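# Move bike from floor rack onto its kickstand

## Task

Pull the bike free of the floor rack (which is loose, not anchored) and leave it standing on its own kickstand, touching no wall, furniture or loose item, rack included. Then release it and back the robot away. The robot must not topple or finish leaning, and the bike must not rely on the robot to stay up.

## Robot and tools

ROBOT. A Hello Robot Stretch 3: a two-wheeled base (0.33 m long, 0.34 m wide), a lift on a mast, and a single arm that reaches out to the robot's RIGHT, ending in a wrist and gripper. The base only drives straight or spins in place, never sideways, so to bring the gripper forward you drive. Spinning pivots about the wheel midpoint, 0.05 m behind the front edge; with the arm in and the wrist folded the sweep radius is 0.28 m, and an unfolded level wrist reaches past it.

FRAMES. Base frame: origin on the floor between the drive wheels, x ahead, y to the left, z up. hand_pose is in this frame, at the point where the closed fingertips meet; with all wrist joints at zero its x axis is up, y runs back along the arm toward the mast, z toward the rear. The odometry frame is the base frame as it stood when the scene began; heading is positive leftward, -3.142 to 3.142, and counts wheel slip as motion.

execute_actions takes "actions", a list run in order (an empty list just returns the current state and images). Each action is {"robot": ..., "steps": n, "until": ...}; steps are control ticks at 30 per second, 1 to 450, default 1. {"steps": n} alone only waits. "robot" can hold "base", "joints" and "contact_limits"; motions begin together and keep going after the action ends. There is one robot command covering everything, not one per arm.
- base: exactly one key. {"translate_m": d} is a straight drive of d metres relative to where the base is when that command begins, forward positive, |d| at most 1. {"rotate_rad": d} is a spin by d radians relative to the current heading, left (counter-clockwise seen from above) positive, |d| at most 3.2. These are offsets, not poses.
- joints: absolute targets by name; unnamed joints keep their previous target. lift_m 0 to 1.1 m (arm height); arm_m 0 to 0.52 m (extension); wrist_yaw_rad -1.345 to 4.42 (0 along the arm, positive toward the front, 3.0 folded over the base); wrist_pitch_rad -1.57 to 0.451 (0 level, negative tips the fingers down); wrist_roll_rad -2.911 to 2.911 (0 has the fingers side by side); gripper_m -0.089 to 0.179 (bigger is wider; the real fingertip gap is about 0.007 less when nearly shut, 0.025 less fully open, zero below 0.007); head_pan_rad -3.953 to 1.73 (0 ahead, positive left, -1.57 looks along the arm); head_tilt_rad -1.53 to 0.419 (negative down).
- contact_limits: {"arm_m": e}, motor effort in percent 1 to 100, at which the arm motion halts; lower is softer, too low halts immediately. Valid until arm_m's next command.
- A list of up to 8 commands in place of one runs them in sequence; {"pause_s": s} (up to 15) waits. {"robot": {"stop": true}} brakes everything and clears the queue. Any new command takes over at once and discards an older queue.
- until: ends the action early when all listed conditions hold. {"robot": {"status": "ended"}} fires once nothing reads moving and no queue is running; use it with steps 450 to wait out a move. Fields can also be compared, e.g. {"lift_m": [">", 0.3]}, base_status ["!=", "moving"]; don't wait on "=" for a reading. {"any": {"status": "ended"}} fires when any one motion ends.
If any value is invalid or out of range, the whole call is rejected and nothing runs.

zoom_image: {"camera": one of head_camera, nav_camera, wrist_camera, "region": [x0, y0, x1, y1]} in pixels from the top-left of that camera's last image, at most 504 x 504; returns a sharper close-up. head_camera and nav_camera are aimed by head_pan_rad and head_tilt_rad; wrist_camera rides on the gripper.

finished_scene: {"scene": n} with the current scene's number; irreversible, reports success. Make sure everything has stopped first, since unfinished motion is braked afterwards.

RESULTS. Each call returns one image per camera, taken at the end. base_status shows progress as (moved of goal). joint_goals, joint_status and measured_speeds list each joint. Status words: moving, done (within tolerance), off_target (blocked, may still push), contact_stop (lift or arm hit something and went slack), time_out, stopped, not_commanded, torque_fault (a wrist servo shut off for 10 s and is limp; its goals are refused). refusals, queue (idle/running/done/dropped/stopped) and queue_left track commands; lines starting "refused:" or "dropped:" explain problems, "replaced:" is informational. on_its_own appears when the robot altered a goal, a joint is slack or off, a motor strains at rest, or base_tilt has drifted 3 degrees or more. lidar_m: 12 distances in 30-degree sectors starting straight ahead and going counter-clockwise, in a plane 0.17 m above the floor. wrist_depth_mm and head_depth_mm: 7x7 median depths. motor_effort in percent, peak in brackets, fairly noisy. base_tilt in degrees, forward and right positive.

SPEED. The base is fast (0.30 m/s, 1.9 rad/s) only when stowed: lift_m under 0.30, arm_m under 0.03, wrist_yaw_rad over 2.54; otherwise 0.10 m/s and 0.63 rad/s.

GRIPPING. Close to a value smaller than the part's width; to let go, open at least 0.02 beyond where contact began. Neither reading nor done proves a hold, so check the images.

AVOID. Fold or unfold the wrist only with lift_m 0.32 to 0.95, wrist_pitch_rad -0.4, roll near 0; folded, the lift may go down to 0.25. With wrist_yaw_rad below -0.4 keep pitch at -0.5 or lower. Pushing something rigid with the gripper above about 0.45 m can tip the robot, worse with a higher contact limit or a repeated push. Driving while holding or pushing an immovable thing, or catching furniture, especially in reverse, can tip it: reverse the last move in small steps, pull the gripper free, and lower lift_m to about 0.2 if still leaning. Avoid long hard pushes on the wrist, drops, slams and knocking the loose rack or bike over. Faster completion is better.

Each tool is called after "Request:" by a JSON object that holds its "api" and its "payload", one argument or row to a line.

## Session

Request:
{"api": "execute_actions", "payload": {
  "actions": []
}}

Scene clock: 0.00 s.
robot.base_odometry: x=+0.000 y=+0.000 heading=+0.000 (m, m, rad; robot's odometry frame)
robot.turned_by_wheels: +0.000 (rad since the last result)
robot.turned_by_imu: +0.000 (rad since the last result)
robot.base_tilt: forward=-2.4 right=-1.4 (deg)
robot.lidar_m: 2.09 2.60 1.78 2.84 1.82 1.66 1.49 0.96 0.87 0.88 1.08 2.07
robot.head_depth_mm: 1943 1955 1957 1961 1953 1965 1956 / 1949 2041 2038 2039 2026 2040 2045 / 1981 2159 2155 2139 2139 2153 2116 / 1974 2250 2270 2240 2247 2265 2207 / 1989 2348 2353 2358 2366 2351 2182 / 2003 2475 2485 2478 2470 2484 2177 / 2037 2593 2618 2609 2626 2626 2156
robot.base_status: not_commanded
robot.joint_positions: lift_m=+0.590 arm_m=+0.001 wrist_yaw_rad=+3.126 wrist_pitch_rad=-0.378 wrist_roll_rad=-0.011 gripper_m=+0.037 head_pan_rad=-0.015 head_tilt_rad=+0.005
robot.joint_goals: lift_m=+0.590 arm_m=+0.001 wrist_yaw_rad=+3.126 wrist_pitch_rad=-0.378 wrist_roll_rad=-0.011 gripper_m=+0.037 head_pan_rad=-0.015 head_tilt_rad=+0.005
robot.joint_status: lift_m=not_commanded arm_m=not_commanded wrist_yaw_rad=not_commanded wrist_pitch_rad=not_commanded wrist_roll_rad=not_commanded gripper_m=not_commanded head_pan_rad=not_commanded head_tilt_rad=not_commanded
robot.measured_speeds: translate_m=+0.000 rotate_rad=+0.000 lift_m=+0.000 arm_m=+0.000 wrist_yaw_rad=+0.000 wrist_pitch_rad=+0.000 wrist_roll_rad=+0.000 head_pan_rad=+0.000 head_tilt_rad=+0.000
robot: refusals=0 queue=idle queue_left=0
robot.motor_effort: left_wheel=+1 right_wheel=+0 lift_m=+30 arm_m=+0 wrist_yaw_rad=+0 wrist_pitch_rad=+4 wrist_roll_rad=+0 gripper_m=+0 head_pan_rad=-1 head_tilt_rad=+1 (%)
robot.hand_pose: x=-0.0177 y=+0.0834 z=+0.6112 quat_wxyz=(+0.138, +0.691, +0.129, +0.698) (m; robot's base frame)
robot.wrist_depth_mm: - - - - - - - / - - - - - - - / - - - - - - - / - - - - - - - / - - - - - - - / 916 907 936 934 958 928 920 / 778 796 769 777 761 777 777
pictures: head_camera (sideways: a quarter turn clockwise sets it upright), nav_camera (sideways: a quarter turn counterclockwise sets it upright), wrist_camera
Images, in order (width x height): head_camera 896x504, nav_camera 672x504, wrist_camera 644x364.

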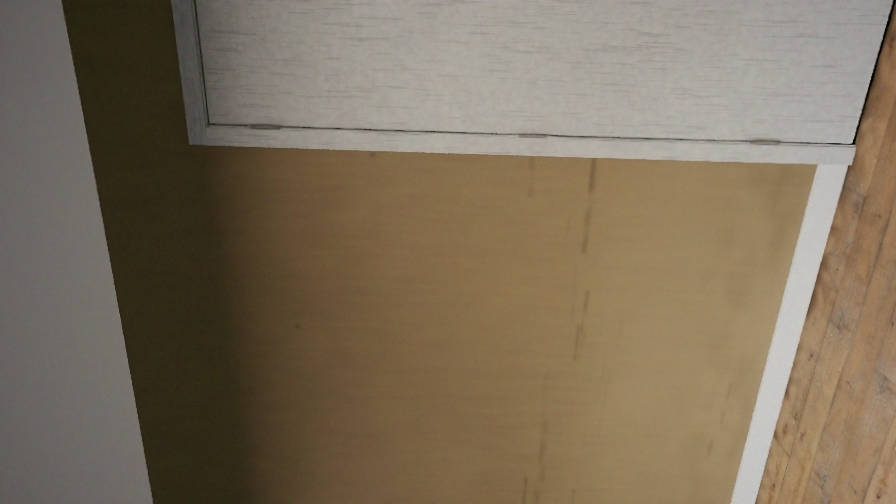

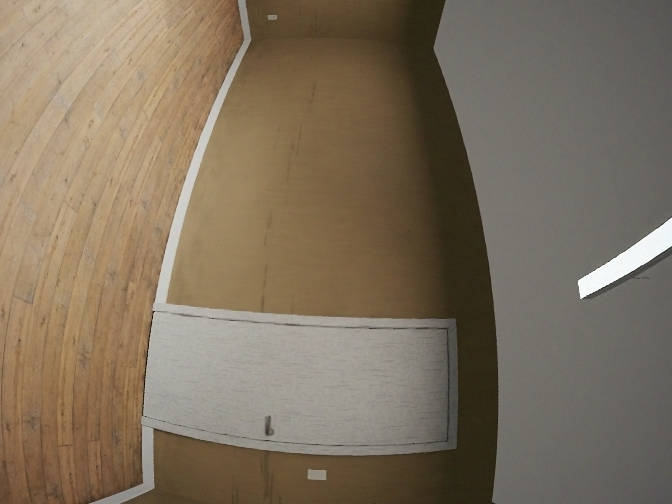

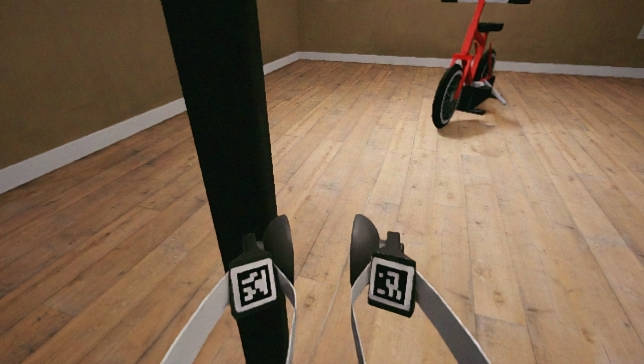

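Request:
{"api": "execute_actions", "payload": {
  "actions": [
    {"robot":[{"joints":{"head_tilt_rad":-0.6,"lift_m":0.27,"head_pan_rad":0.5},"base":{"rotate_rad":0.6}}],"steps":450,"until":{"robot":{"status":"ended"}}}
  ]
}}

Request:
{"api": "zoom_image", "payload": {
  "camera": "head_camera",
  "region": [150,50,600,500]
}}

Scene clock: 3.80 s.
robot.base_odometry: x=+0.000 y=+0.000 heading=+0.600 (m, m, rad; robot's odometry frame)
robot.turned_by_wheels: +0.600 (rad since the last result)
robot.turned_by_imu: +0.601 (rad since the last result)
robot.base_tilt: forward=-2.4 right=-1.4 (deg)
robot.lidar_m: 2.74 1.77 2.59 1.78 1.66 1.36 0.93 0.87 0.88 1.14 2.07 2.11
robot.head_depth_mm: 3465 3899 3224 2276 1777 1451 1232 / 3446 3833 3222 2267 1765 1454 1227 / 3383 3756 2982 2274 1769 1449 1233 / 3394 3710 2539 2192 1771 1448 1230 / 3399 3728 3153 2253 1769 1443 1229 / 3347 3723 3170 2274 1761 1450 1228 / 3375 3682 3139 2260 1759 1448 1222
robot.base_status: done (rotate_rad +0.5999 of +0.6000)
robot.joint_positions: lift_m=+0.270 arm_m=+0.001 wrist_yaw_rad=+3.126 wrist_pitch_rad=-0.378 wrist_roll_rad=-0.011 gripper_m=+0.037 head_pan_rad=+0.493 head_tilt_rad=-0.592
robot.joint_goals: lift_m=+0.270 arm_m=+0.001 wrist_yaw_rad=+3.126 wrist_pitch_rad=-0.378 wrist_roll_rad=-0.011 gripper_m=+0.037 head_pan_rad=+0.500 head_tilt_rad=-0.600
robot.joint_status: lift_m=done arm_m=not_commanded wrist_yaw_rad=not_commanded wrist_pitch_rad=not_commanded wrist_roll_rad=not_commanded gripper_m=not_commanded head_pan_rad=done head_tilt_rad=done
robot.measured_speeds: translate_m=+0.000 rotate_rad=+0.000 lift_m=+0.000 arm_m=+0.000 wrist_yaw_rad=+0.000 wrist_pitch_rad=+0.000 wrist_roll_rad=+0.000 head_pan_rad=+0.000 head_tilt_rad=+0.000
robot: refusals=0 queue=done queue_left=0
robot.motor_effort: left_wheel=-3(8) right_wheel=+3(8) lift_m=+27(29) arm_m=+0(0) wrist_yaw_rad=+0(0) wrist_pitch_rad=+4(4) wrist_roll_rad=+0(0) gripper_m=+0(1) head_pan_rad=+4(44) head_tilt_rad=-2(27) (%)
robot.hand_pose: x=-0.0177 y=+0.0834 z=+0.2918 quat_wxyz=(+0.138, +0.691, +0.129, +0.698) (m; robot's base frame)
robot.wrist_depth_mm: - - - - - - - / - - - - - - - / - - - - - - - / 803 801 - 792 794 798 788 / 630 620 620 629 646 627 617 / 515 518 - 539 527 511 506 / 441 - - - 433 435 431
pictures: head_camera (sideways: a quarter turn clockwise sets it upright), nav_camera (sideways: a quarter turn counterclockwise sets it upright), wrist_camera
Images, in order (width x height): head_camera 896x504, nav_camera 672x504, wrist_camera 644x364.

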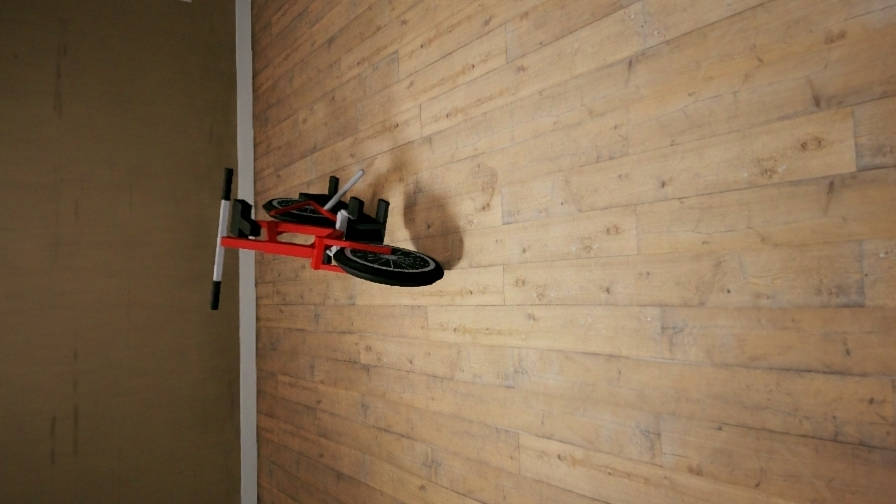

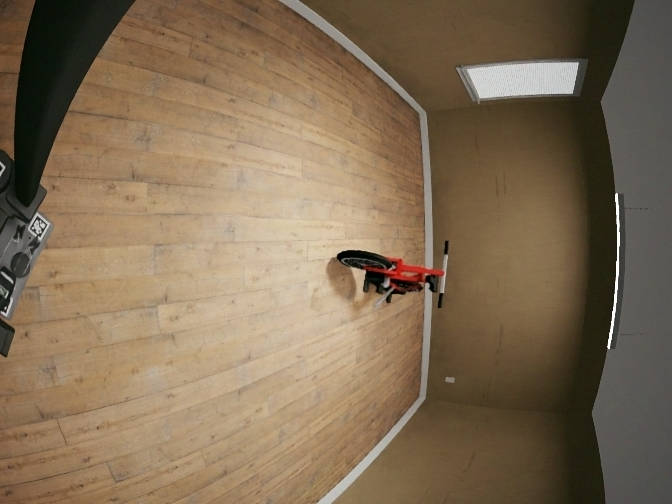

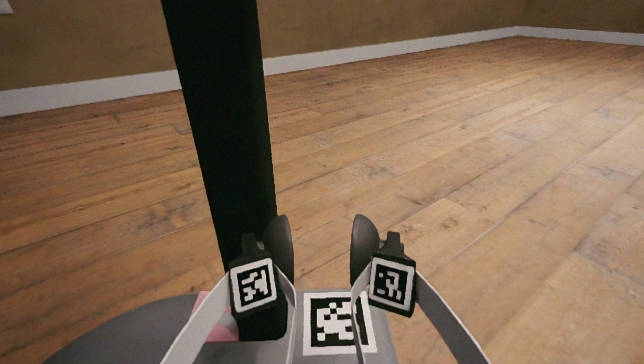

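Region (150, 50, 600, 500) of head_camera's 896x504 image, scaled by 1.120, with more detail than that image has.

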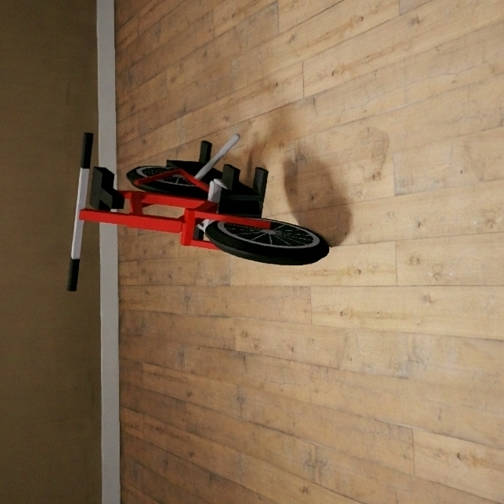

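Request:
{"api": "execute_actions", "payload": {
  "actions": [
    {"robot":[{"base":{"rotate_rad":0.21}},{"base":{"translate_m":1}},{"base":{"translate_m":1}},{"base":{"translate_m":0.33}},{"base":{"rotate_rad":3.128},"joints":{"head_pan_rad":-1.57,"head_tilt_rad":-1.0}},{"joints":{"lift_m":0.34,"wrist_pitch_rad":-0.4}},{"joints":{"wrist_yaw_rad":0,"gripper_m":0.085}},{"joints":{"lift_m":0.215,"wrist_pitch_rad":0.02}}],"steps":450,"until":{"robot":{"status":"ended"}}},
    {"steps":450,"until":{"robot":{"status":"ended"}}}
  ]
}}

Scene clock: 26.73 s.
robot.base_odometry: x=+1.607 y=+1.687 heading=-2.346 (m, m, rad; robot's odometry frame)
robot.turned_by_wheels: +3.338 (rad since the last result)
robot.turned_by_imu: +3.343 (rad since the last result)
robot.base_tilt: forward=-2.4 right=-1.3 (deg)
robot.lidar_m: 3.04 2.98 1.59 1.22 1.20 1.26 1.80 1.76 0.70 0.59 0.72 0.86
robot.head_depth_mm: 2354 2009 1728 1349 1350 1212 1104 / 2414 2020 1740 1250 1352 1214 - / 2438 2030 1710 1236 1326 1229 - / 2451 2038 1744 1312 1352 1235 - / 2432 2037 1739 1468 1330 1213 1103 / 2374 1994 1742 1332 1347 1212 1105 / 2290 2033 1707 1197 1352 1218 1102
robot.base_status: done (rotate_rad +3.1279 of +3.1280)
robot.joint_positions: lift_m=+0.215 arm_m=+0.001 wrist_yaw_rad=+0.002 wrist_pitch_rad=-0.003 wrist_roll_rad=-0.011 gripper_m=+0.085 head_pan_rad=-1.563 head_tilt_rad=-0.988
robot.joint_goals: lift_m=+0.215 arm_m=+0.001 wrist_yaw_rad=+0.000 wrist_pitch_rad=+0.020 wrist_roll_rad=-0.011 gripper_m=+0.085 head_pan_rad=-1.570 head_tilt_rad=-1.000
robot.joint_status: lift_m=done arm_m=not_commanded wrist_yaw_rad=done wrist_pitch_rad=done wrist_roll_rad=not_commanded gripper_m=done head_pan_rad=done head_tilt_rad=done
robot.measured_speeds: translate_m=+0.000 rotate_rad=+0.000 lift_m=+0.000 arm_m=+0.000 wrist_yaw_rad=+0.000 wrist_pitch_rad=+0.000 wrist_roll_rad=+0.000 head_pan_rad=+0.000 head_tilt_rad=+0.000
robot: refusals=0 queue=done queue_left=0
robot.motor_effort: left_wheel=-2(10) right_wheel=+3(12) lift_m=+27(35) arm_m=-1(1) wrist_yaw_rad=-1(3) wrist_pitch_rad=+8(8) wrist_roll_rad=+0(0) gripper_m=+1(81) head_pan_rad=-4(51) head_tilt_rad=-4(22) (%)
robot.hand_pose: x=-0.0209 y=-0.4021 z=+0.3290 quat_wxyz=(+0.711, +0.002, -0.703, -0.001) (m; robot's base frame)
robot.wrist_depth_mm: 374 - 388 367 - - - / - - 408 - - - - / - - - - - - - / - - - - 445 463 - / 421 - 548 459 457 480 - / 414 823 438 443 458 484 788 / 295 548 443 447 470 486 594
pictures: head_camera (sideways: a quarter turn clockwise sets it upright), nav_camera (sideways: a quarter turn counterclockwise sets it upright), wrist_camera
Images, in order (width x height): head_camera 896x504, nav_camera 672x504, wrist_camera 644x364.

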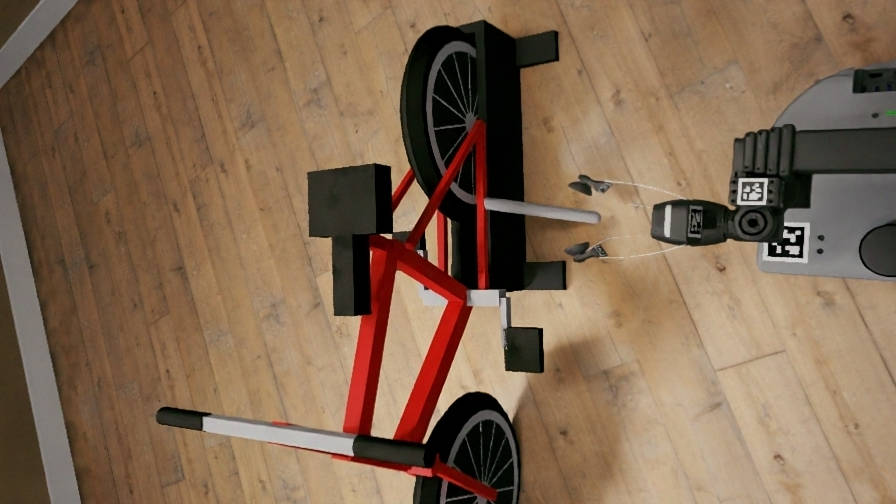

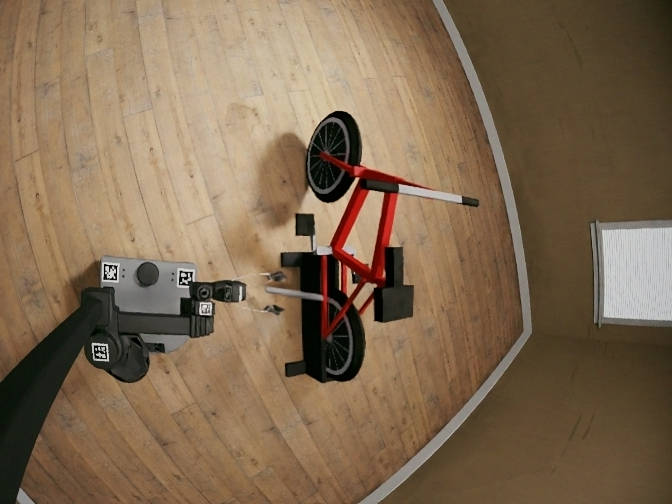

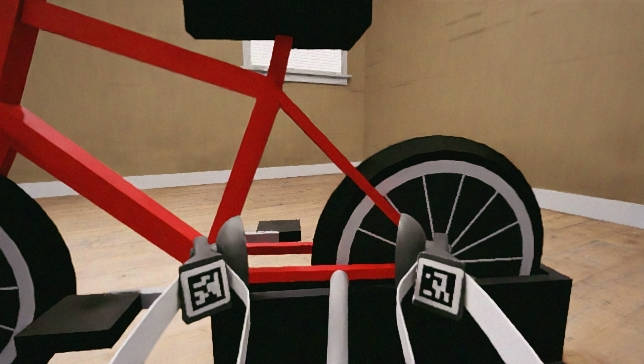

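Request:
{"api": "execute_actions", "payload": {
  "actions": [
    {"robot":{"base":{"translate_m":0.11},"joints":{"arm_m":0.2}},"steps":450,"until":{"robot":{"status":"ended"}}}
  ]
}}

Scene clock: 29.43 s.
robot.base_odometry: x=+1.530 y=+1.609 heading=-2.346 (m, m, rad; robot's odometry frame)
robot.turned_by_wheels: +0.000 (rad since the last result)
robot.turned_by_imu: +0.000 (rad since the last result)
robot.base_tilt: forward=-2.4 right=-1.3 (deg)
robot.lidar_m: 2.97 2.89 1.66 1.27 1.25 1.32 1.90 1.86 0.61 0.61 0.67 2.66
robot.head_depth_mm: 2424 2017 1726 1233 1350 1218 1105 / 2420 2033 1699 1200 1349 1215 - / 2439 2032 1738 1252 1372 1215 - / 2427 2032 1737 1441 1336 1212 - / 2379 2033 1705 1449 1328 1211 1102 / 2326 2023 1739 1183 1346 1215 1104 / 2283 2036 1744 1242 1354 1221 1107
robot.base_status: done (translate_m +0.1100 of +0.1100)
robot.joint_positions: lift_m=+0.215 arm_m=+0.200 wrist_yaw_rad=+0.001 wrist_pitch_rad=-0.002 wrist_roll_rad=-0.011 gripper_m=+0.085 head_pan_rad=-1.563 head_tilt_rad=-0.988
robot.joint_goals: lift_m=+0.215 arm_m=+0.200 wrist_yaw_rad=+0.000 wrist_pitch_rad=+0.020 wrist_roll_rad=-0.011 gripper_m=+0.085 head_pan_rad=-1.570 head_tilt_rad=-1.000
robot.joint_status: lift_m=done arm_m=done wrist_yaw_rad=done wrist_pitch_rad=done wrist_roll_rad=not_commanded gripper_m=done head_pan_rad=done head_tilt_rad=done
robot.measured_speeds: translate_m=+0.000 rotate_rad=+0.000 lift_m=+0.000 arm_m=+0.000 wrist_yaw_rad=+0.000 wrist_pitch_rad=+0.000 wrist_roll_rad=+0.000 head_pan_rad=+0.000 head_tilt_rad=+0.000
robot: refusals=0 queue=done queue_left=0
robot.motor_effort: left_wheel=-2(4) right_wheel=+3(9) lift_m=+27(27) arm_m=+5(5) wrist_yaw_rad=-1(1) wrist_pitch_rad=+8(8) wrist_roll_rad=+0(0) gripper_m=+1(0) head_pan_rad=-3(5) head_tilt_rad=-4(4) (%)
robot.hand_pose: x=-0.0212 y=-0.6008 z=+0.3291 quat_wxyz=(+0.711, +0.002, -0.703, -0.001) (m; robot's base frame)
robot.wrist_depth_mm: - - 212 206 218 - - / - - - - 215 - - / - - - - - - - / - - - 232 - 261 247 / 209 - - 239 - 252 248 / 764 221 789 349 689 249 253 / 607 540 237 312 314 257 265
pictures: head_camera (sideways: a quarter turn clockwise sets it upright), nav_camera (sideways: a quarter turn counterclockwise sets it upright), wrist_camera
Images, in order (width x height): head_camera 896x504, nav_camera 672x504, wrist_camera 644x364.

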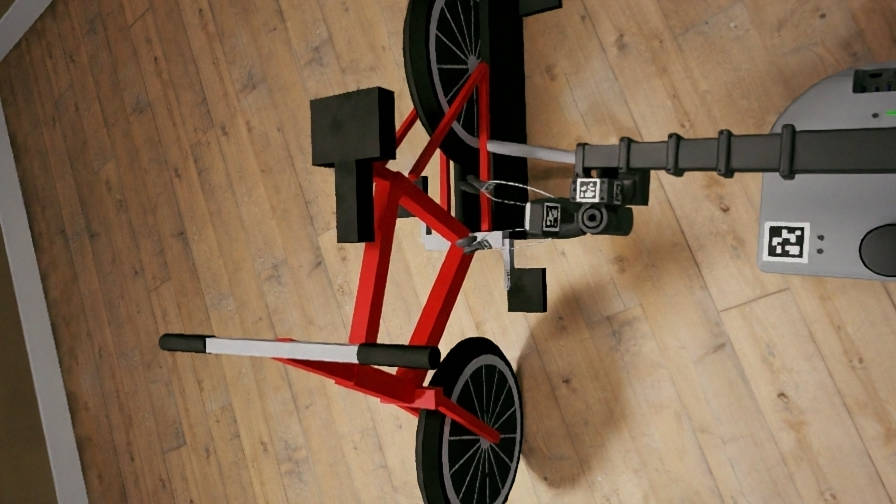

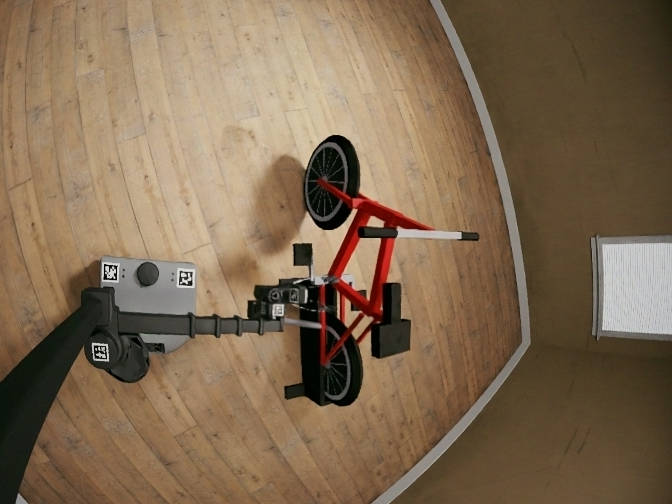

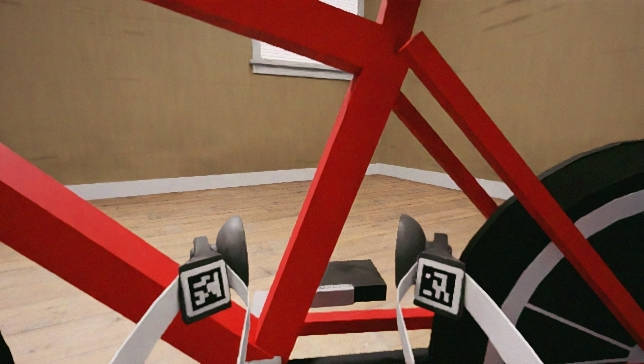

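Request:
{"api": "execute_actions", "payload": {
  "actions": [
    {"robot":[{"base":{"translate_m":0.005},"joints":{"arm_m":0.298,"lift_m":0.23}},{"joints":{"gripper_m":-0.025}},{"base":{"translate_m":0.2}}],"steps":450,"until":{"robot":{"status":"ended"}}}
  ]
}}

Scene clock: 35.97 s.
robot.base_odometry: x=+1.386 y=+1.462 heading=-2.346 (m, m, rad; robot's odometry frame)
robot.turned_by_wheels: +0.000 (rad since the last result)
robot.turned_by_imu: -0.001 (rad since the last result)
robot.base_tilt: forward=-2.5 right=-1.3 (deg)
robot.lidar_m: 2.77 2.71 1.77 1.36 1.34 1.41 2.03 2.03 0.60 0.68 0.65 2.57
robot.head_depth_mm: 2420 2030 1730 1228 1349 1213 1105 / 2433 2027 982 1185 1338 1215 - / 2444 2015 1729 1241 1304 1216 - / 2391 2034 1734 1446 1329 1215 - / 2344 2036 983 1295 1353 1215 1108 / 2278 2028 1737 1166 1346 1215 1107 / 2260 2040 1743 1216 1342 1210 1110
robot.base_status: done (translate_m +0.2000 of +0.2000)
robot.joint_positions: lift_m=+0.230 arm_m=+0.298 wrist_yaw_rad=-0.110 wrist_pitch_rad=-0.004 wrist_roll_rad=+0.021 gripper_m=-0.018 head_pan_rad=-1.563 head_tilt_rad=-0.988
robot.joint_goals: lift_m=+0.230 arm_m=+0.298 wrist_yaw_rad=-0.105 wrist_pitch_rad=+0.020 wrist_roll_rad=+0.021 gripper_m=-0.019 head_pan_rad=-1.570 head_tilt_rad=-1.000
robot.joint_status: lift_m=done arm_m=done wrist_yaw_rad=done wrist_pitch_rad=done wrist_roll_rad=not_commanded gripper_m=done head_pan_rad=done head_tilt_rad=done
robot.measured_speeds: translate_m=+0.000 rotate_rad=+0.000 lift_m=+0.000 arm_m=+0.000 wrist_yaw_rad=+0.000 wrist_pitch_rad=+0.000 wrist_roll_rad=+0.000 head_pan_rad=+0.000 head_tilt_rad=+0.000
robot: refusals=0 queue=done queue_left=0
robot.on_its_own: wrist_yaw_rad is held at -0.105, not at your +0.000, by its stall guard, which is not easing now; gripper_m is held at -0.019, not at your -0.025, by its stall guard, which is not easing now
robot.motor_effort: left_wheel=-4(22) right_wheel=+8(49) lift_m=+33(35) arm_m=+0(6) wrist_yaw_rad=+4(53) wrist_pitch_rad=+8(8) wrist_roll_rad=-13(14) gripper_m=-20(99) head_pan_rad=-4(3) head_tilt_rad=-5(4) (%)
robot.hand_pose: x=-0.0496 y=-0.6976 z=+0.3435 quat_wxyz=(+0.699, -0.038, -0.713, -0.040) (m; robot's base frame)
robot.wrist_depth_mm: - - 131 116 121 93 - / - - - - 125 102 - / - - - - 128 - 105 / - - - 139 213 - 112 / - - - 129 - - 177 / 888 875 896 130 796 740 170 / 660 642 605 133 598 181 167
pictures: head_camera (sideways: a quarter turn clockwise sets it upright), nav_camera (sideways: a quarter turn counterclockwise sets it upright), wrist_camera
Images, in order (width x height): head_camera 896x504, nav_camera 672x504, wrist_camera 644x364.

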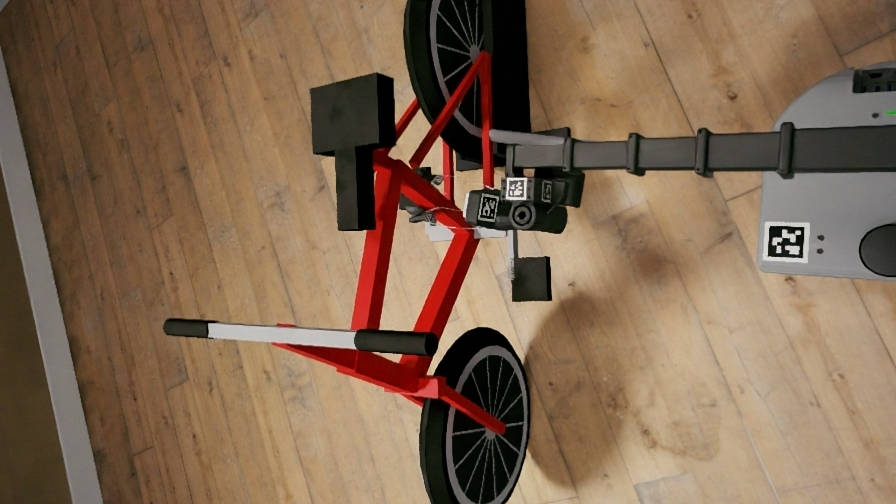

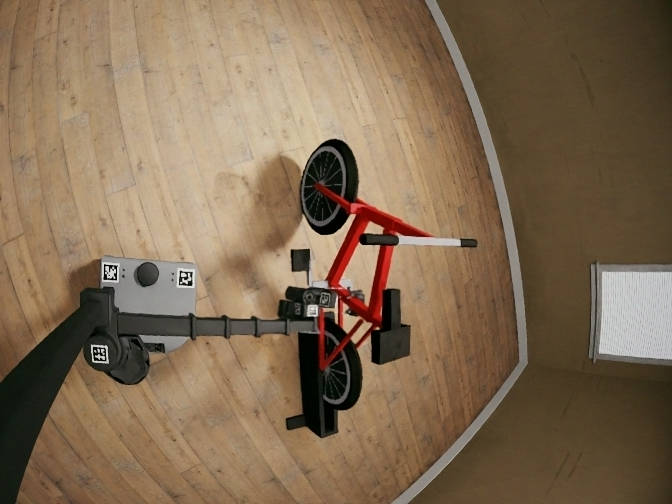

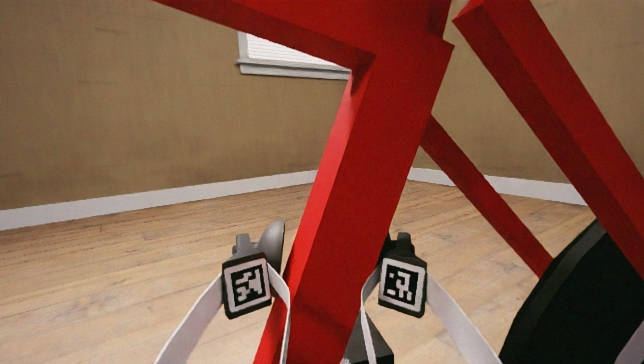

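Request:
{"api": "execute_actions", "payload": {
  "actions": [
    {"robot":{"base":{"translate_m":0.22},"joints":{"arm_m":0.272,"head_pan_rad":-1.8}},"steps":450,"until":{"robot":{"status":"ended"}}}
  ]
}}

Scene clock: 39.47 s.
robot.base_odometry: x=+1.232 y=+1.305 heading=-2.346 (m, m, rad; robot's odometry frame)
robot.turned_by_wheels: +0.000 (rad since the last result)
robot.turned_by_imu: -0.001 (rad since the last result)
robot.base_tilt: forward=-2.4 right=-1.3 (deg)
robot.lidar_m: 2.57 2.52 1.87 1.45 1.44 1.51 2.17 2.24 0.59 0.67 0.62 0.71
robot.head_depth_mm: 2395 2028 1741 1433 1351 1204 1120 / 2427 2025 1742 1284 1349 1213 - / 2441 2017 1746 1233 1345 1230 - / 2438 2022 1735 1264 1307 1211 - / 2419 2044 1742 1182 1312 1209 1107 / 2341 2034 1727 1065 1330 1218 1106 / 2256 2044 1712 1029 1251 1218 1107
robot.base_status: done (translate_m +0.2200 of +0.2200)
robot.joint_positions: lift_m=+0.230 arm_m=+0.272 wrist_yaw_rad=-0.195 wrist_pitch_rad=-0.005 wrist_roll_rad=+0.019 gripper_m=-0.018 head_pan_rad=-1.793 head_tilt_rad=-0.988
robot.joint_goals: lift_m=+0.230 arm_m=+0.272 wrist_yaw_rad=-0.174 wrist_pitch_rad=+0.020 wrist_roll_rad=+0.019 gripper_m=-0.019 head_pan_rad=-1.800 head_tilt_rad=-1.000
robot.joint_status: lift_m=done arm_m=done wrist_yaw_rad=done wrist_pitch_rad=done wrist_roll_rad=not_commanded gripper_m=done head_pan_rad=done head_tilt_rad=done
robot.measured_speeds: translate_m=+0.000 rotate_rad=+0.000 lift_m=+0.000 arm_m=+0.000 wrist_yaw_rad=+0.000 wrist_pitch_rad=+0.000 wrist_roll_rad=+0.000 head_pan_rad=+0.000 head_tilt_rad=+0.000
robot: refusals=0 queue=done queue_left=0
robot.on_its_own: wrist_yaw_rad is held at -0.174, not at your +0.000, by its stall guard, which is not easing now; gripper_m is held at -0.019, not at your -0.025, by its stall guard, which is not easing now; wrist_yaw_rad is at rest, and its effort (+19) is outside its rest range (-12 to +12)
robot.motor_effort: left_wheel=-10(22) right_wheel=+17(44) lift_m=+33(33) arm_m=+0(14) wrist_yaw_rad=+19(56) wrist_pitch_rad=+8(9) wrist_roll_rad=-12(13) gripper_m=-22(26) head_pan_rad=-4(30) head_tilt_rad=-5(5) (%)
robot.hand_pose: x=-0.0710 y=-0.6683 z=+0.3433 quat_wxyz=(+0.697, -0.067, -0.710, -0.070) (m; robot's base frame)
robot.wrist_depth_mm: - - - 116 125 101 - / - - - - 129 111 - / - - - - 132 - - / - - - 145 209 - 130 / - - - 130 - 250 146 / 898 864 889 130 802 215 187 / 649 639 593 131 602 188 194
pictures: head_camera (sideways: a quarter turn clockwise sets it upright), nav_camera (sideways: a quarter turn counterclockwise sets it upright), wrist_camera
Images, in order (width x height): head_camera 896x504, nav_camera 672x504, wrist_camera 644x364.

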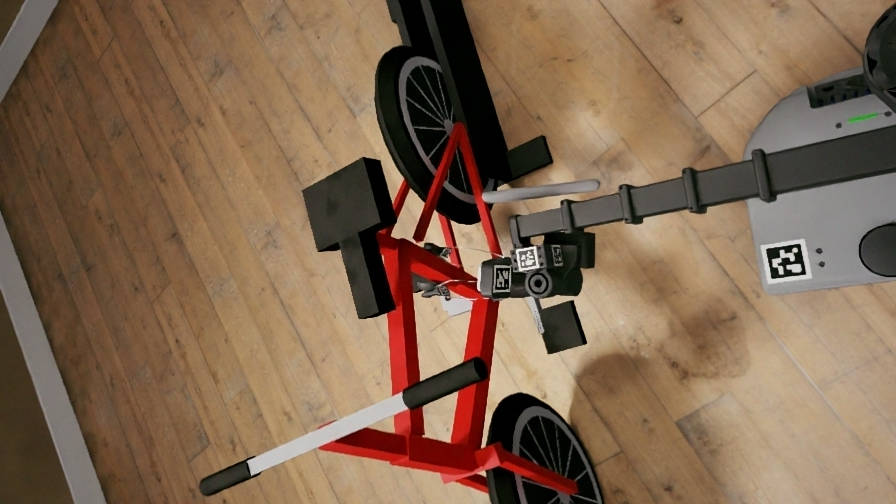

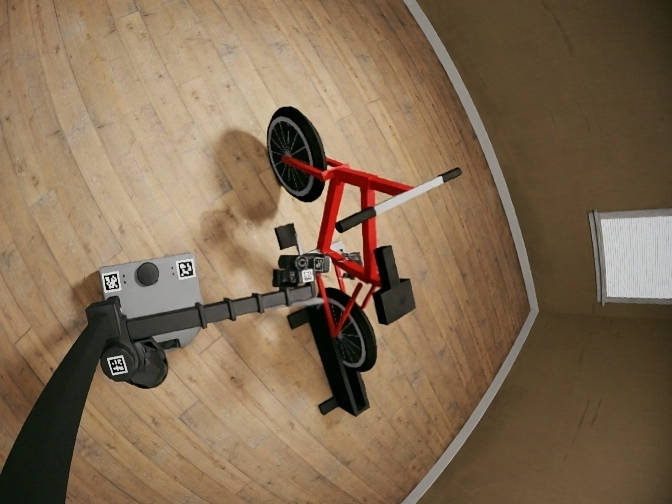

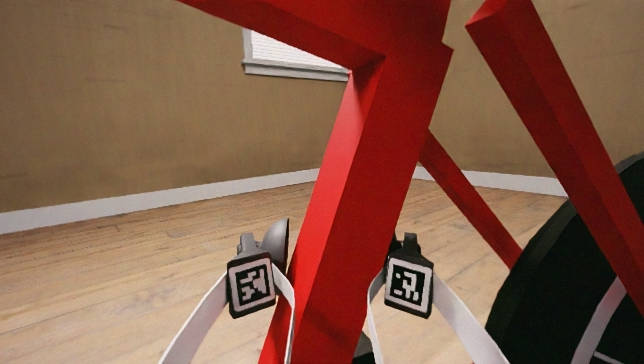

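Request:
{"api": "execute_actions", "payload": {
  "actions": [
    {"robot":{"base":{"translate_m":0.18},"joints":{"arm_m":0.235}},"steps":450,"until":{"robot":{"status":"ended"}}}
  ]
}}

Scene clock: 42.47 s.
robot.base_odometry: x=+1.106 y=+1.177 heading=-2.346 (m, m, rad; robot's odometry frame)
robot.turned_by_wheels: +0.000 (rad since the last result)
robot.turned_by_imu: -0.001 (rad since the last result)
robot.base_tilt: forward=-2.5 right=-1.2 (deg)
robot.lidar_m: 2.41 2.36 1.98 1.54 1.52 1.59 2.30 2.39 0.57 0.65 0.54 0.55
robot.head_depth_mm: 2417 2012 1732 1459 1345 1218 1118 / 2421 2030 1737 1309 1348 1213 - / 2431 2030 1734 1186 1339 1233 - / 2441 2029 1747 1056 1298 1215 - / 2383 2029 1734 1099 1283 1214 1107 / 2269 2028 1743 992 1287 1220 1109 / 2195 2022 1706 1494 1020 1197 1105
robot.base_status: done (translate_m +0.1800 of +0.1800)
robot.joint_positions: lift_m=+0.230 arm_m=+0.235 wrist_yaw_rad=-0.210 wrist_pitch_rad=-0.008 wrist_roll_rad=+0.015 gripper_m=-0.018 head_pan_rad=-1.793 head_tilt_rad=-0.988
robot.joint_goals: lift_m=+0.230 arm_m=+0.235 wrist_yaw_rad=-0.174 wrist_pitch_rad=+0.020 wrist_roll_rad=+0.015 gripper_m=-0.019 head_pan_rad=-1.800 head_tilt_rad=-1.000
robot.joint_status: lift_m=done arm_m=done wrist_yaw_rad=done wrist_pitch_rad=done wrist_roll_rad=not_commanded gripper_m=done head_pan_rad=done head_tilt_rad=done
robot.measured_speeds: translate_m=+0.000 rotate_rad=+0.000 lift_m=+0.000 arm_m=+0.000 wrist_yaw_rad=+0.000 wrist_pitch_rad=+0.000 wrist_roll_rad=+0.000 head_pan_rad=+0.000 head_tilt_rad=+0.000
robot: refusals=0 queue=done queue_left=0
robot.on_its_own: wrist_yaw_rad is held at -0.174, not at your +0.000, by its stall guard, which is still easing; gripper_m is held at -0.019, not at your -0.025, by its stall guard, which is not easing now; right_wheel is at rest, and its effort (+22) is outside its rest range (-18 to +18)
robot.motor_effort: left_wheel=-13(23) right_wheel=+22(47) lift_m=+33(33) arm_m=+1(11) wrist_yaw_rad=+31(67) wrist_pitch_rad=+9(10) wrist_roll_rad=-11(12) gripper_m=-22(28) head_pan_rad=-4(4) head_tilt_rad=-4(4) (%)
robot.hand_pose: x=-0.0748 y=-0.6303 z=+0.3425 quat_wxyz=(+0.698, -0.072, -0.708, -0.077) (m; robot's base frame)
robot.wrist_depth_mm: - - - 115 129 112 - / - - - - 133 119 - / - - - - 137 - - / - - - 144 224 - 241 / - - - 130 982 224 210 / 864 852 857 129 786 209 216 / 634 633 598 129 587 205 243
pictures: head_camera (sideways: a quarter turn clockwise sets it upright), nav_camera (sideways: a quarter turn counterclockwise sets it upright), wrist_camera
Images, in order (width x height): head_camera 896x504, nav_camera 672x504, wrist_camera 644x364.

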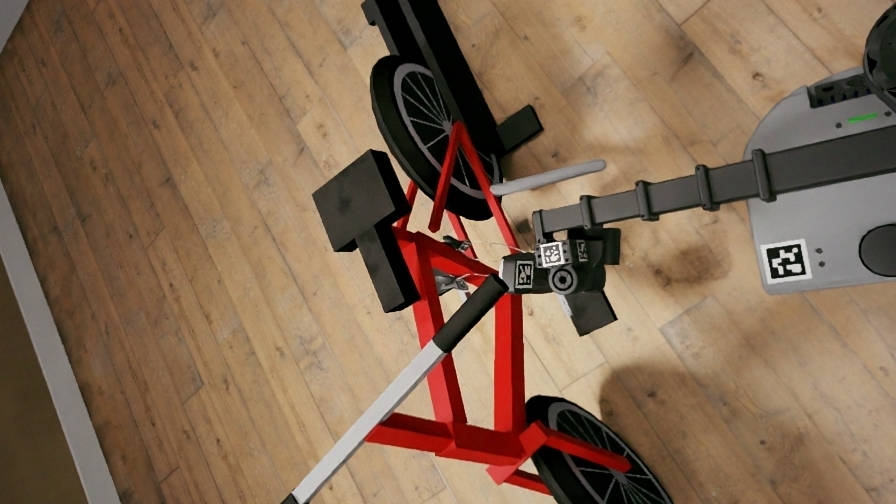

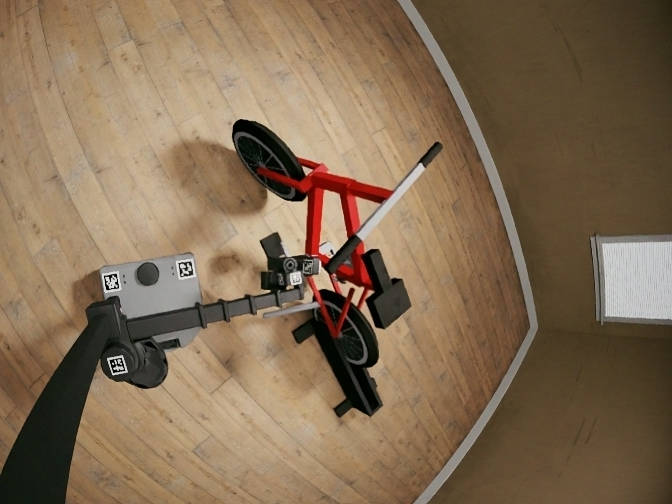

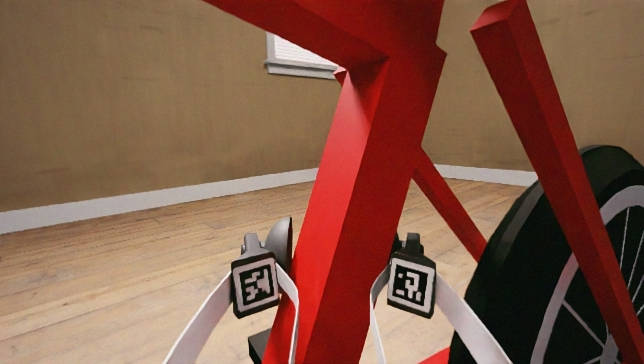

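Request:
{"api": "execute_actions", "payload": {
  "actions": [
    {"robot":{"base":{"rotate_rad":0.22},"joints":{"arm_m":0.225}},"steps":450,"until":{"robot":{"status":"ended"}}}
  ]
}}

Scene clock: 44.73 s.
robot.base_odometry: x=+1.106 y=+1.177 heading=-2.126 (m, m, rad; robot's odometry frame)
robot.turned_by_wheels: +0.220 (rad since the last result)
robot.turned_by_imu: +0.210 (rad since the last result)
robot.base_tilt: forward=-2.4 right=-1.2 (deg)
robot.lidar_m: 2.36 2.36 1.73 1.50 1.50 1.75 2.39 2.39 0.56 0.64 0.55 0.57
robot.head_depth_mm: 2415 2025 1746 1443 1347 1214 1121 / 2435 2028 1728 1255 1346 1215 - / 2359 2022 1731 1184 1342 1227 - / 2299 2032 1738 1070 1307 1217 - / 2233 2039 1721 960 1288 1211 1112 / 2172 2023 1743 1038 1291 1217 1106 / 2098 2034 1704 1503 1038 1219 1111
robot.base_status: done (rotate_rad +0.2198 of +0.2200)
robot.joint_positions: lift_m=+0.230 arm_m=+0.225 wrist_yaw_rad=-0.236 wrist_pitch_rad=-0.012 wrist_roll_rad=+0.006 gripper_m=-0.018 head_pan_rad=-1.793 head_tilt_rad=-0.988
robot.joint_goals: lift_m=+0.230 arm_m=+0.225 wrist_yaw_rad=-0.230 wrist_pitch_rad=+0.020 wrist_roll_rad=+0.006 gripper_m=-0.019 head_pan_rad=-1.800 head_tilt_rad=-1.000
robot.joint_status: lift_m=done arm_m=done wrist_yaw_rad=done wrist_pitch_rad=done wrist_roll_rad=not_commanded gripper_m=done head_pan_rad=done head_tilt_rad=done
robot.measured_speeds: translate_m=+0.000 rotate_rad=+0.000 lift_m=+0.000 arm_m=+0.000 wrist_yaw_rad=+0.000 wrist_pitch_rad=+0.000 wrist_roll_rad=+0.000 head_pan_rad=+0.000 head_tilt_rad=+0.000
robot: refusals=0 queue=done queue_left=0
robot.on_its_own: wrist_yaw_rad is held at -0.230, not at your +0.000, by its stall guard, which is not easing now; gripper_m is held at -0.019, not at your -0.025, by its stall guard, which is not easing now
robot.motor_effort: left_wheel=-3(31) right_wheel=+5(53) lift_m=+33(33) arm_m=+3(7) wrist_yaw_rad=+6(90) wrist_pitch_rad=+11(11) wrist_roll_rad=-7(11) gripper_m=-19(30) head_pan_rad=-4(4) head_tilt_rad=-4(4) (%)
robot.hand_pose: x=-0.0813 y=-0.6186 z=+0.3415 quat_wxyz=(+0.700, -0.079, -0.704, -0.087) (m; robot's base frame)
robot.wrist_depth_mm: - - - 114 128 106 - / - - - - 132 116 - / - - - 144 137 - - / - - - 133 231 - 243 / - - - 128 - 218 214 / 842 832 852 128 840 207 222 / 632 635 561 128 598 203 245
pictures: head_camera (sideways: a quarter turn clockwise sets it upright), nav_camera (sideways: a quarter turn counterclockwise sets it upright), wrist_camera
Images, in order (width x height): head_camera 896x504, nav_camera 672x504, wrist_camera 644x364.

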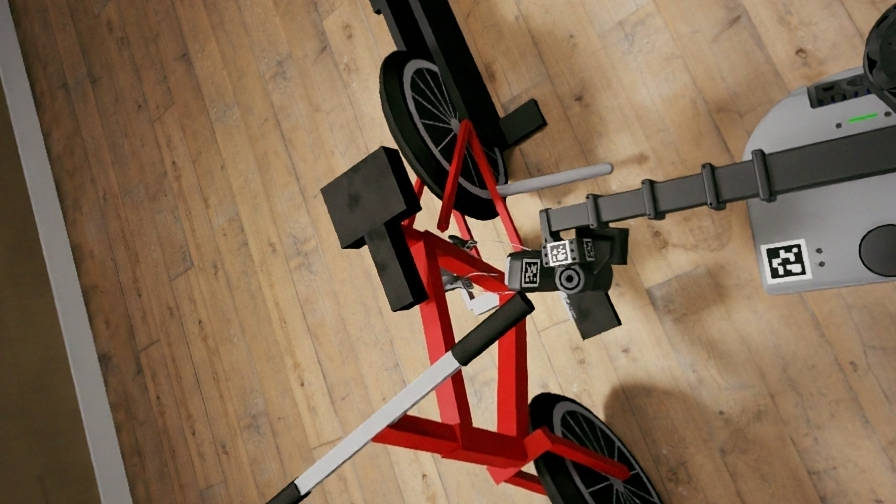

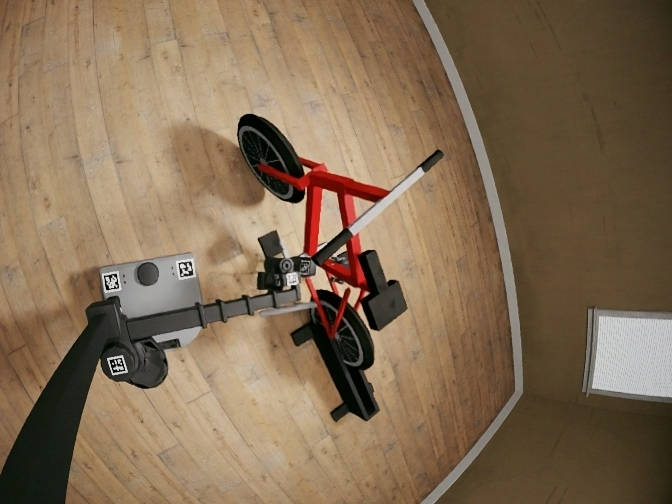

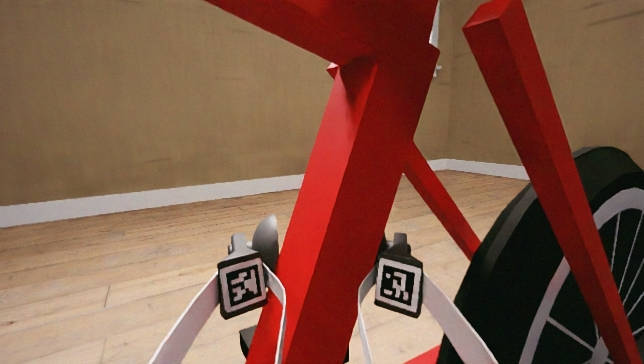

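Request:
{"api": "execute_actions", "payload": {
  "actions": [
    {"robot":{"joints":{"lift_m":0.26,"gripper_m":-0.04,"wrist_yaw_rad":-0.23}},"steps":60,"until":{"robot":{"status":"ended"}}},
    {"robot":{"base":{"rotate_rad":0.15}},"steps":150,"until":{"robot":{"status":"ended"}}}
  ]
}}

Scene clock: 47.83 s.
robot.base_odometry: x=+1.106 y=+1.177 heading=-1.976 (m, m, rad; robot's odometry frame)
robot.turned_by_wheels: +0.150 (rad since the last result)
robot.turned_by_imu: +0.146 (rad since the last result)
robot.base_tilt: forward=-2.3 right=-1.3 (deg)
robot.lidar_m: 2.36 2.36 1.62 1.50 1.53 1.94 2.39 2.42 0.58 0.64 0.42 0.37
robot.head_depth_mm: 2331 2028 1735 1481 1345 1207 1117 / 2319 2023 1735 1385 1349 1212 - / 2290 2024 1733 1183 1336 1235 - / 2239 2039 1732 1058 1288 1215 - / 2205 2027 1737 1323 1284 1209 1107 / 2132 2037 1733 887 1310 1214 1109 / 2079 2018 1734 1463 981 1068 1104
robot.base_status: done (rotate_rad +0.1504 of +0.1500)
robot.joint_positions: lift_m=+0.259 arm_m=+0.225 wrist_yaw_rad=-0.206 wrist_pitch_rad=-0.125 wrist_roll_rad=+0.013 gripper_m=-0.030 head_pan_rad=-1.793 head_tilt_rad=-0.988
robot.joint_goals: lift_m=+0.260 arm_m=+0.225 wrist_yaw_rad=-0.230 wrist_pitch_rad=+0.020 wrist_roll_rad=+0.013 gripper_m=-0.031 head_pan_rad=-1.800 head_tilt_rad=-1.000
robot.joint_status: lift_m=done arm_m=done wrist_yaw_rad=done wrist_pitch_rad=done wrist_roll_rad=not_commanded gripper_m=off_target head_pan_rad=done head_tilt_rad=done
robot.measured_speeds: translate_m=+0.000 rotate_rad=+0.000 lift_m=+0.000 arm_m=+0.000 wrist_yaw_rad=+0.000 wrist_pitch_rad=+0.000 wrist_roll_rad=+0.000 head_pan_rad=+0.000 head_tilt_rad=+0.000
robot: refusals=0 queue=done queue_left=0
robot.on_its_own: gripper_m is held at -0.031, not at your -0.040, by its stall guard, which is still easing; wrist_yaw_rad is at rest, and its effort (-21) is outside its rest range (-12 to +12); wrist_pitch_rad is at rest, and its effort (+52) is outside its rest range (-20 to +32)
robot.motor_effort: left_wheel=+6(32) right_wheel=-15(56) lift_m=+44(47) arm_m=+3(5) wrist_yaw_rad=-21(87) wrist_pitch_rad=+52(52) wrist_roll_rad=-10(10) gripper_m=-25(98) head_pan_rad=-5(5) head_tilt_rad=-4(4) (%)
robot.hand_pose: x=-0.0728 y=-0.6156 z=+0.3423 quat_wxyz=(+0.693, -0.029, -0.711, -0.117) (m; robot's base frame)
robot.wrist_depth_mm: - - - 103 127 103 - / - - - 130 131 112 - / - - - 127 - 136 - / - - - 125 - 232 343 / 985 971 - 127 862 224 411 / 723 712 690 127 225 230 420 / 563 565 288 131 270 259 464
pictures: head_camera (sideways: a quarter turn clockwise sets it upright), nav_camera (sideways: a quarter turn counterclockwise sets it upright), wrist_camera
Images, in order (width x height): head_camera 896x504, nav_camera 672x504, wrist_camera 644x364.

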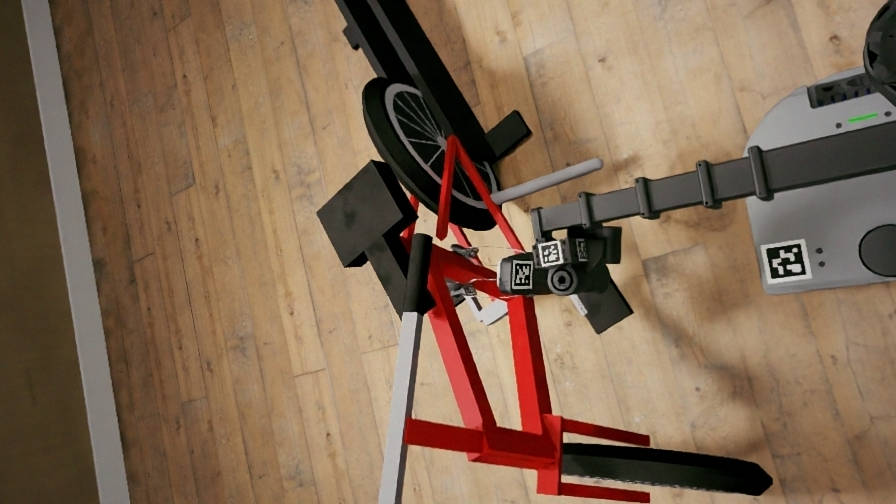

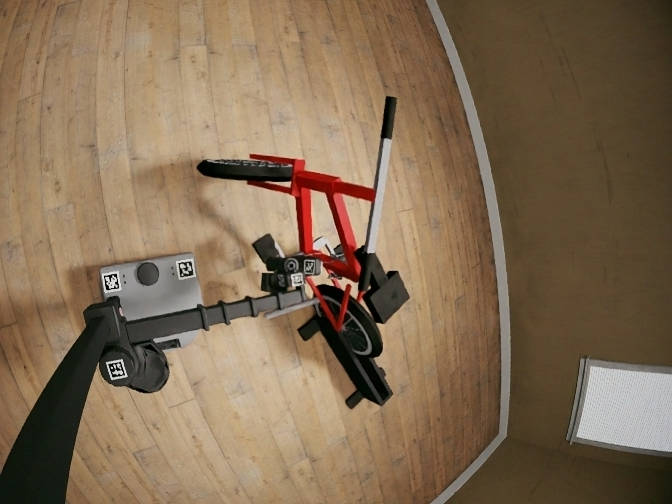

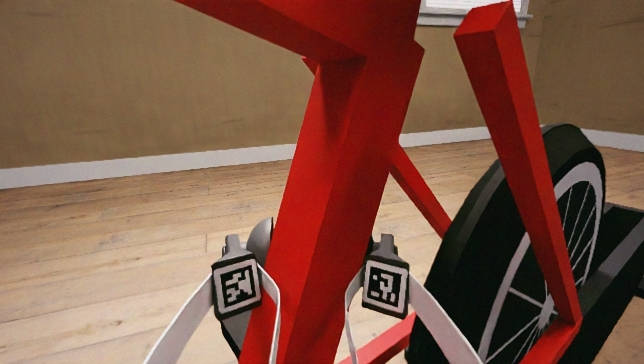

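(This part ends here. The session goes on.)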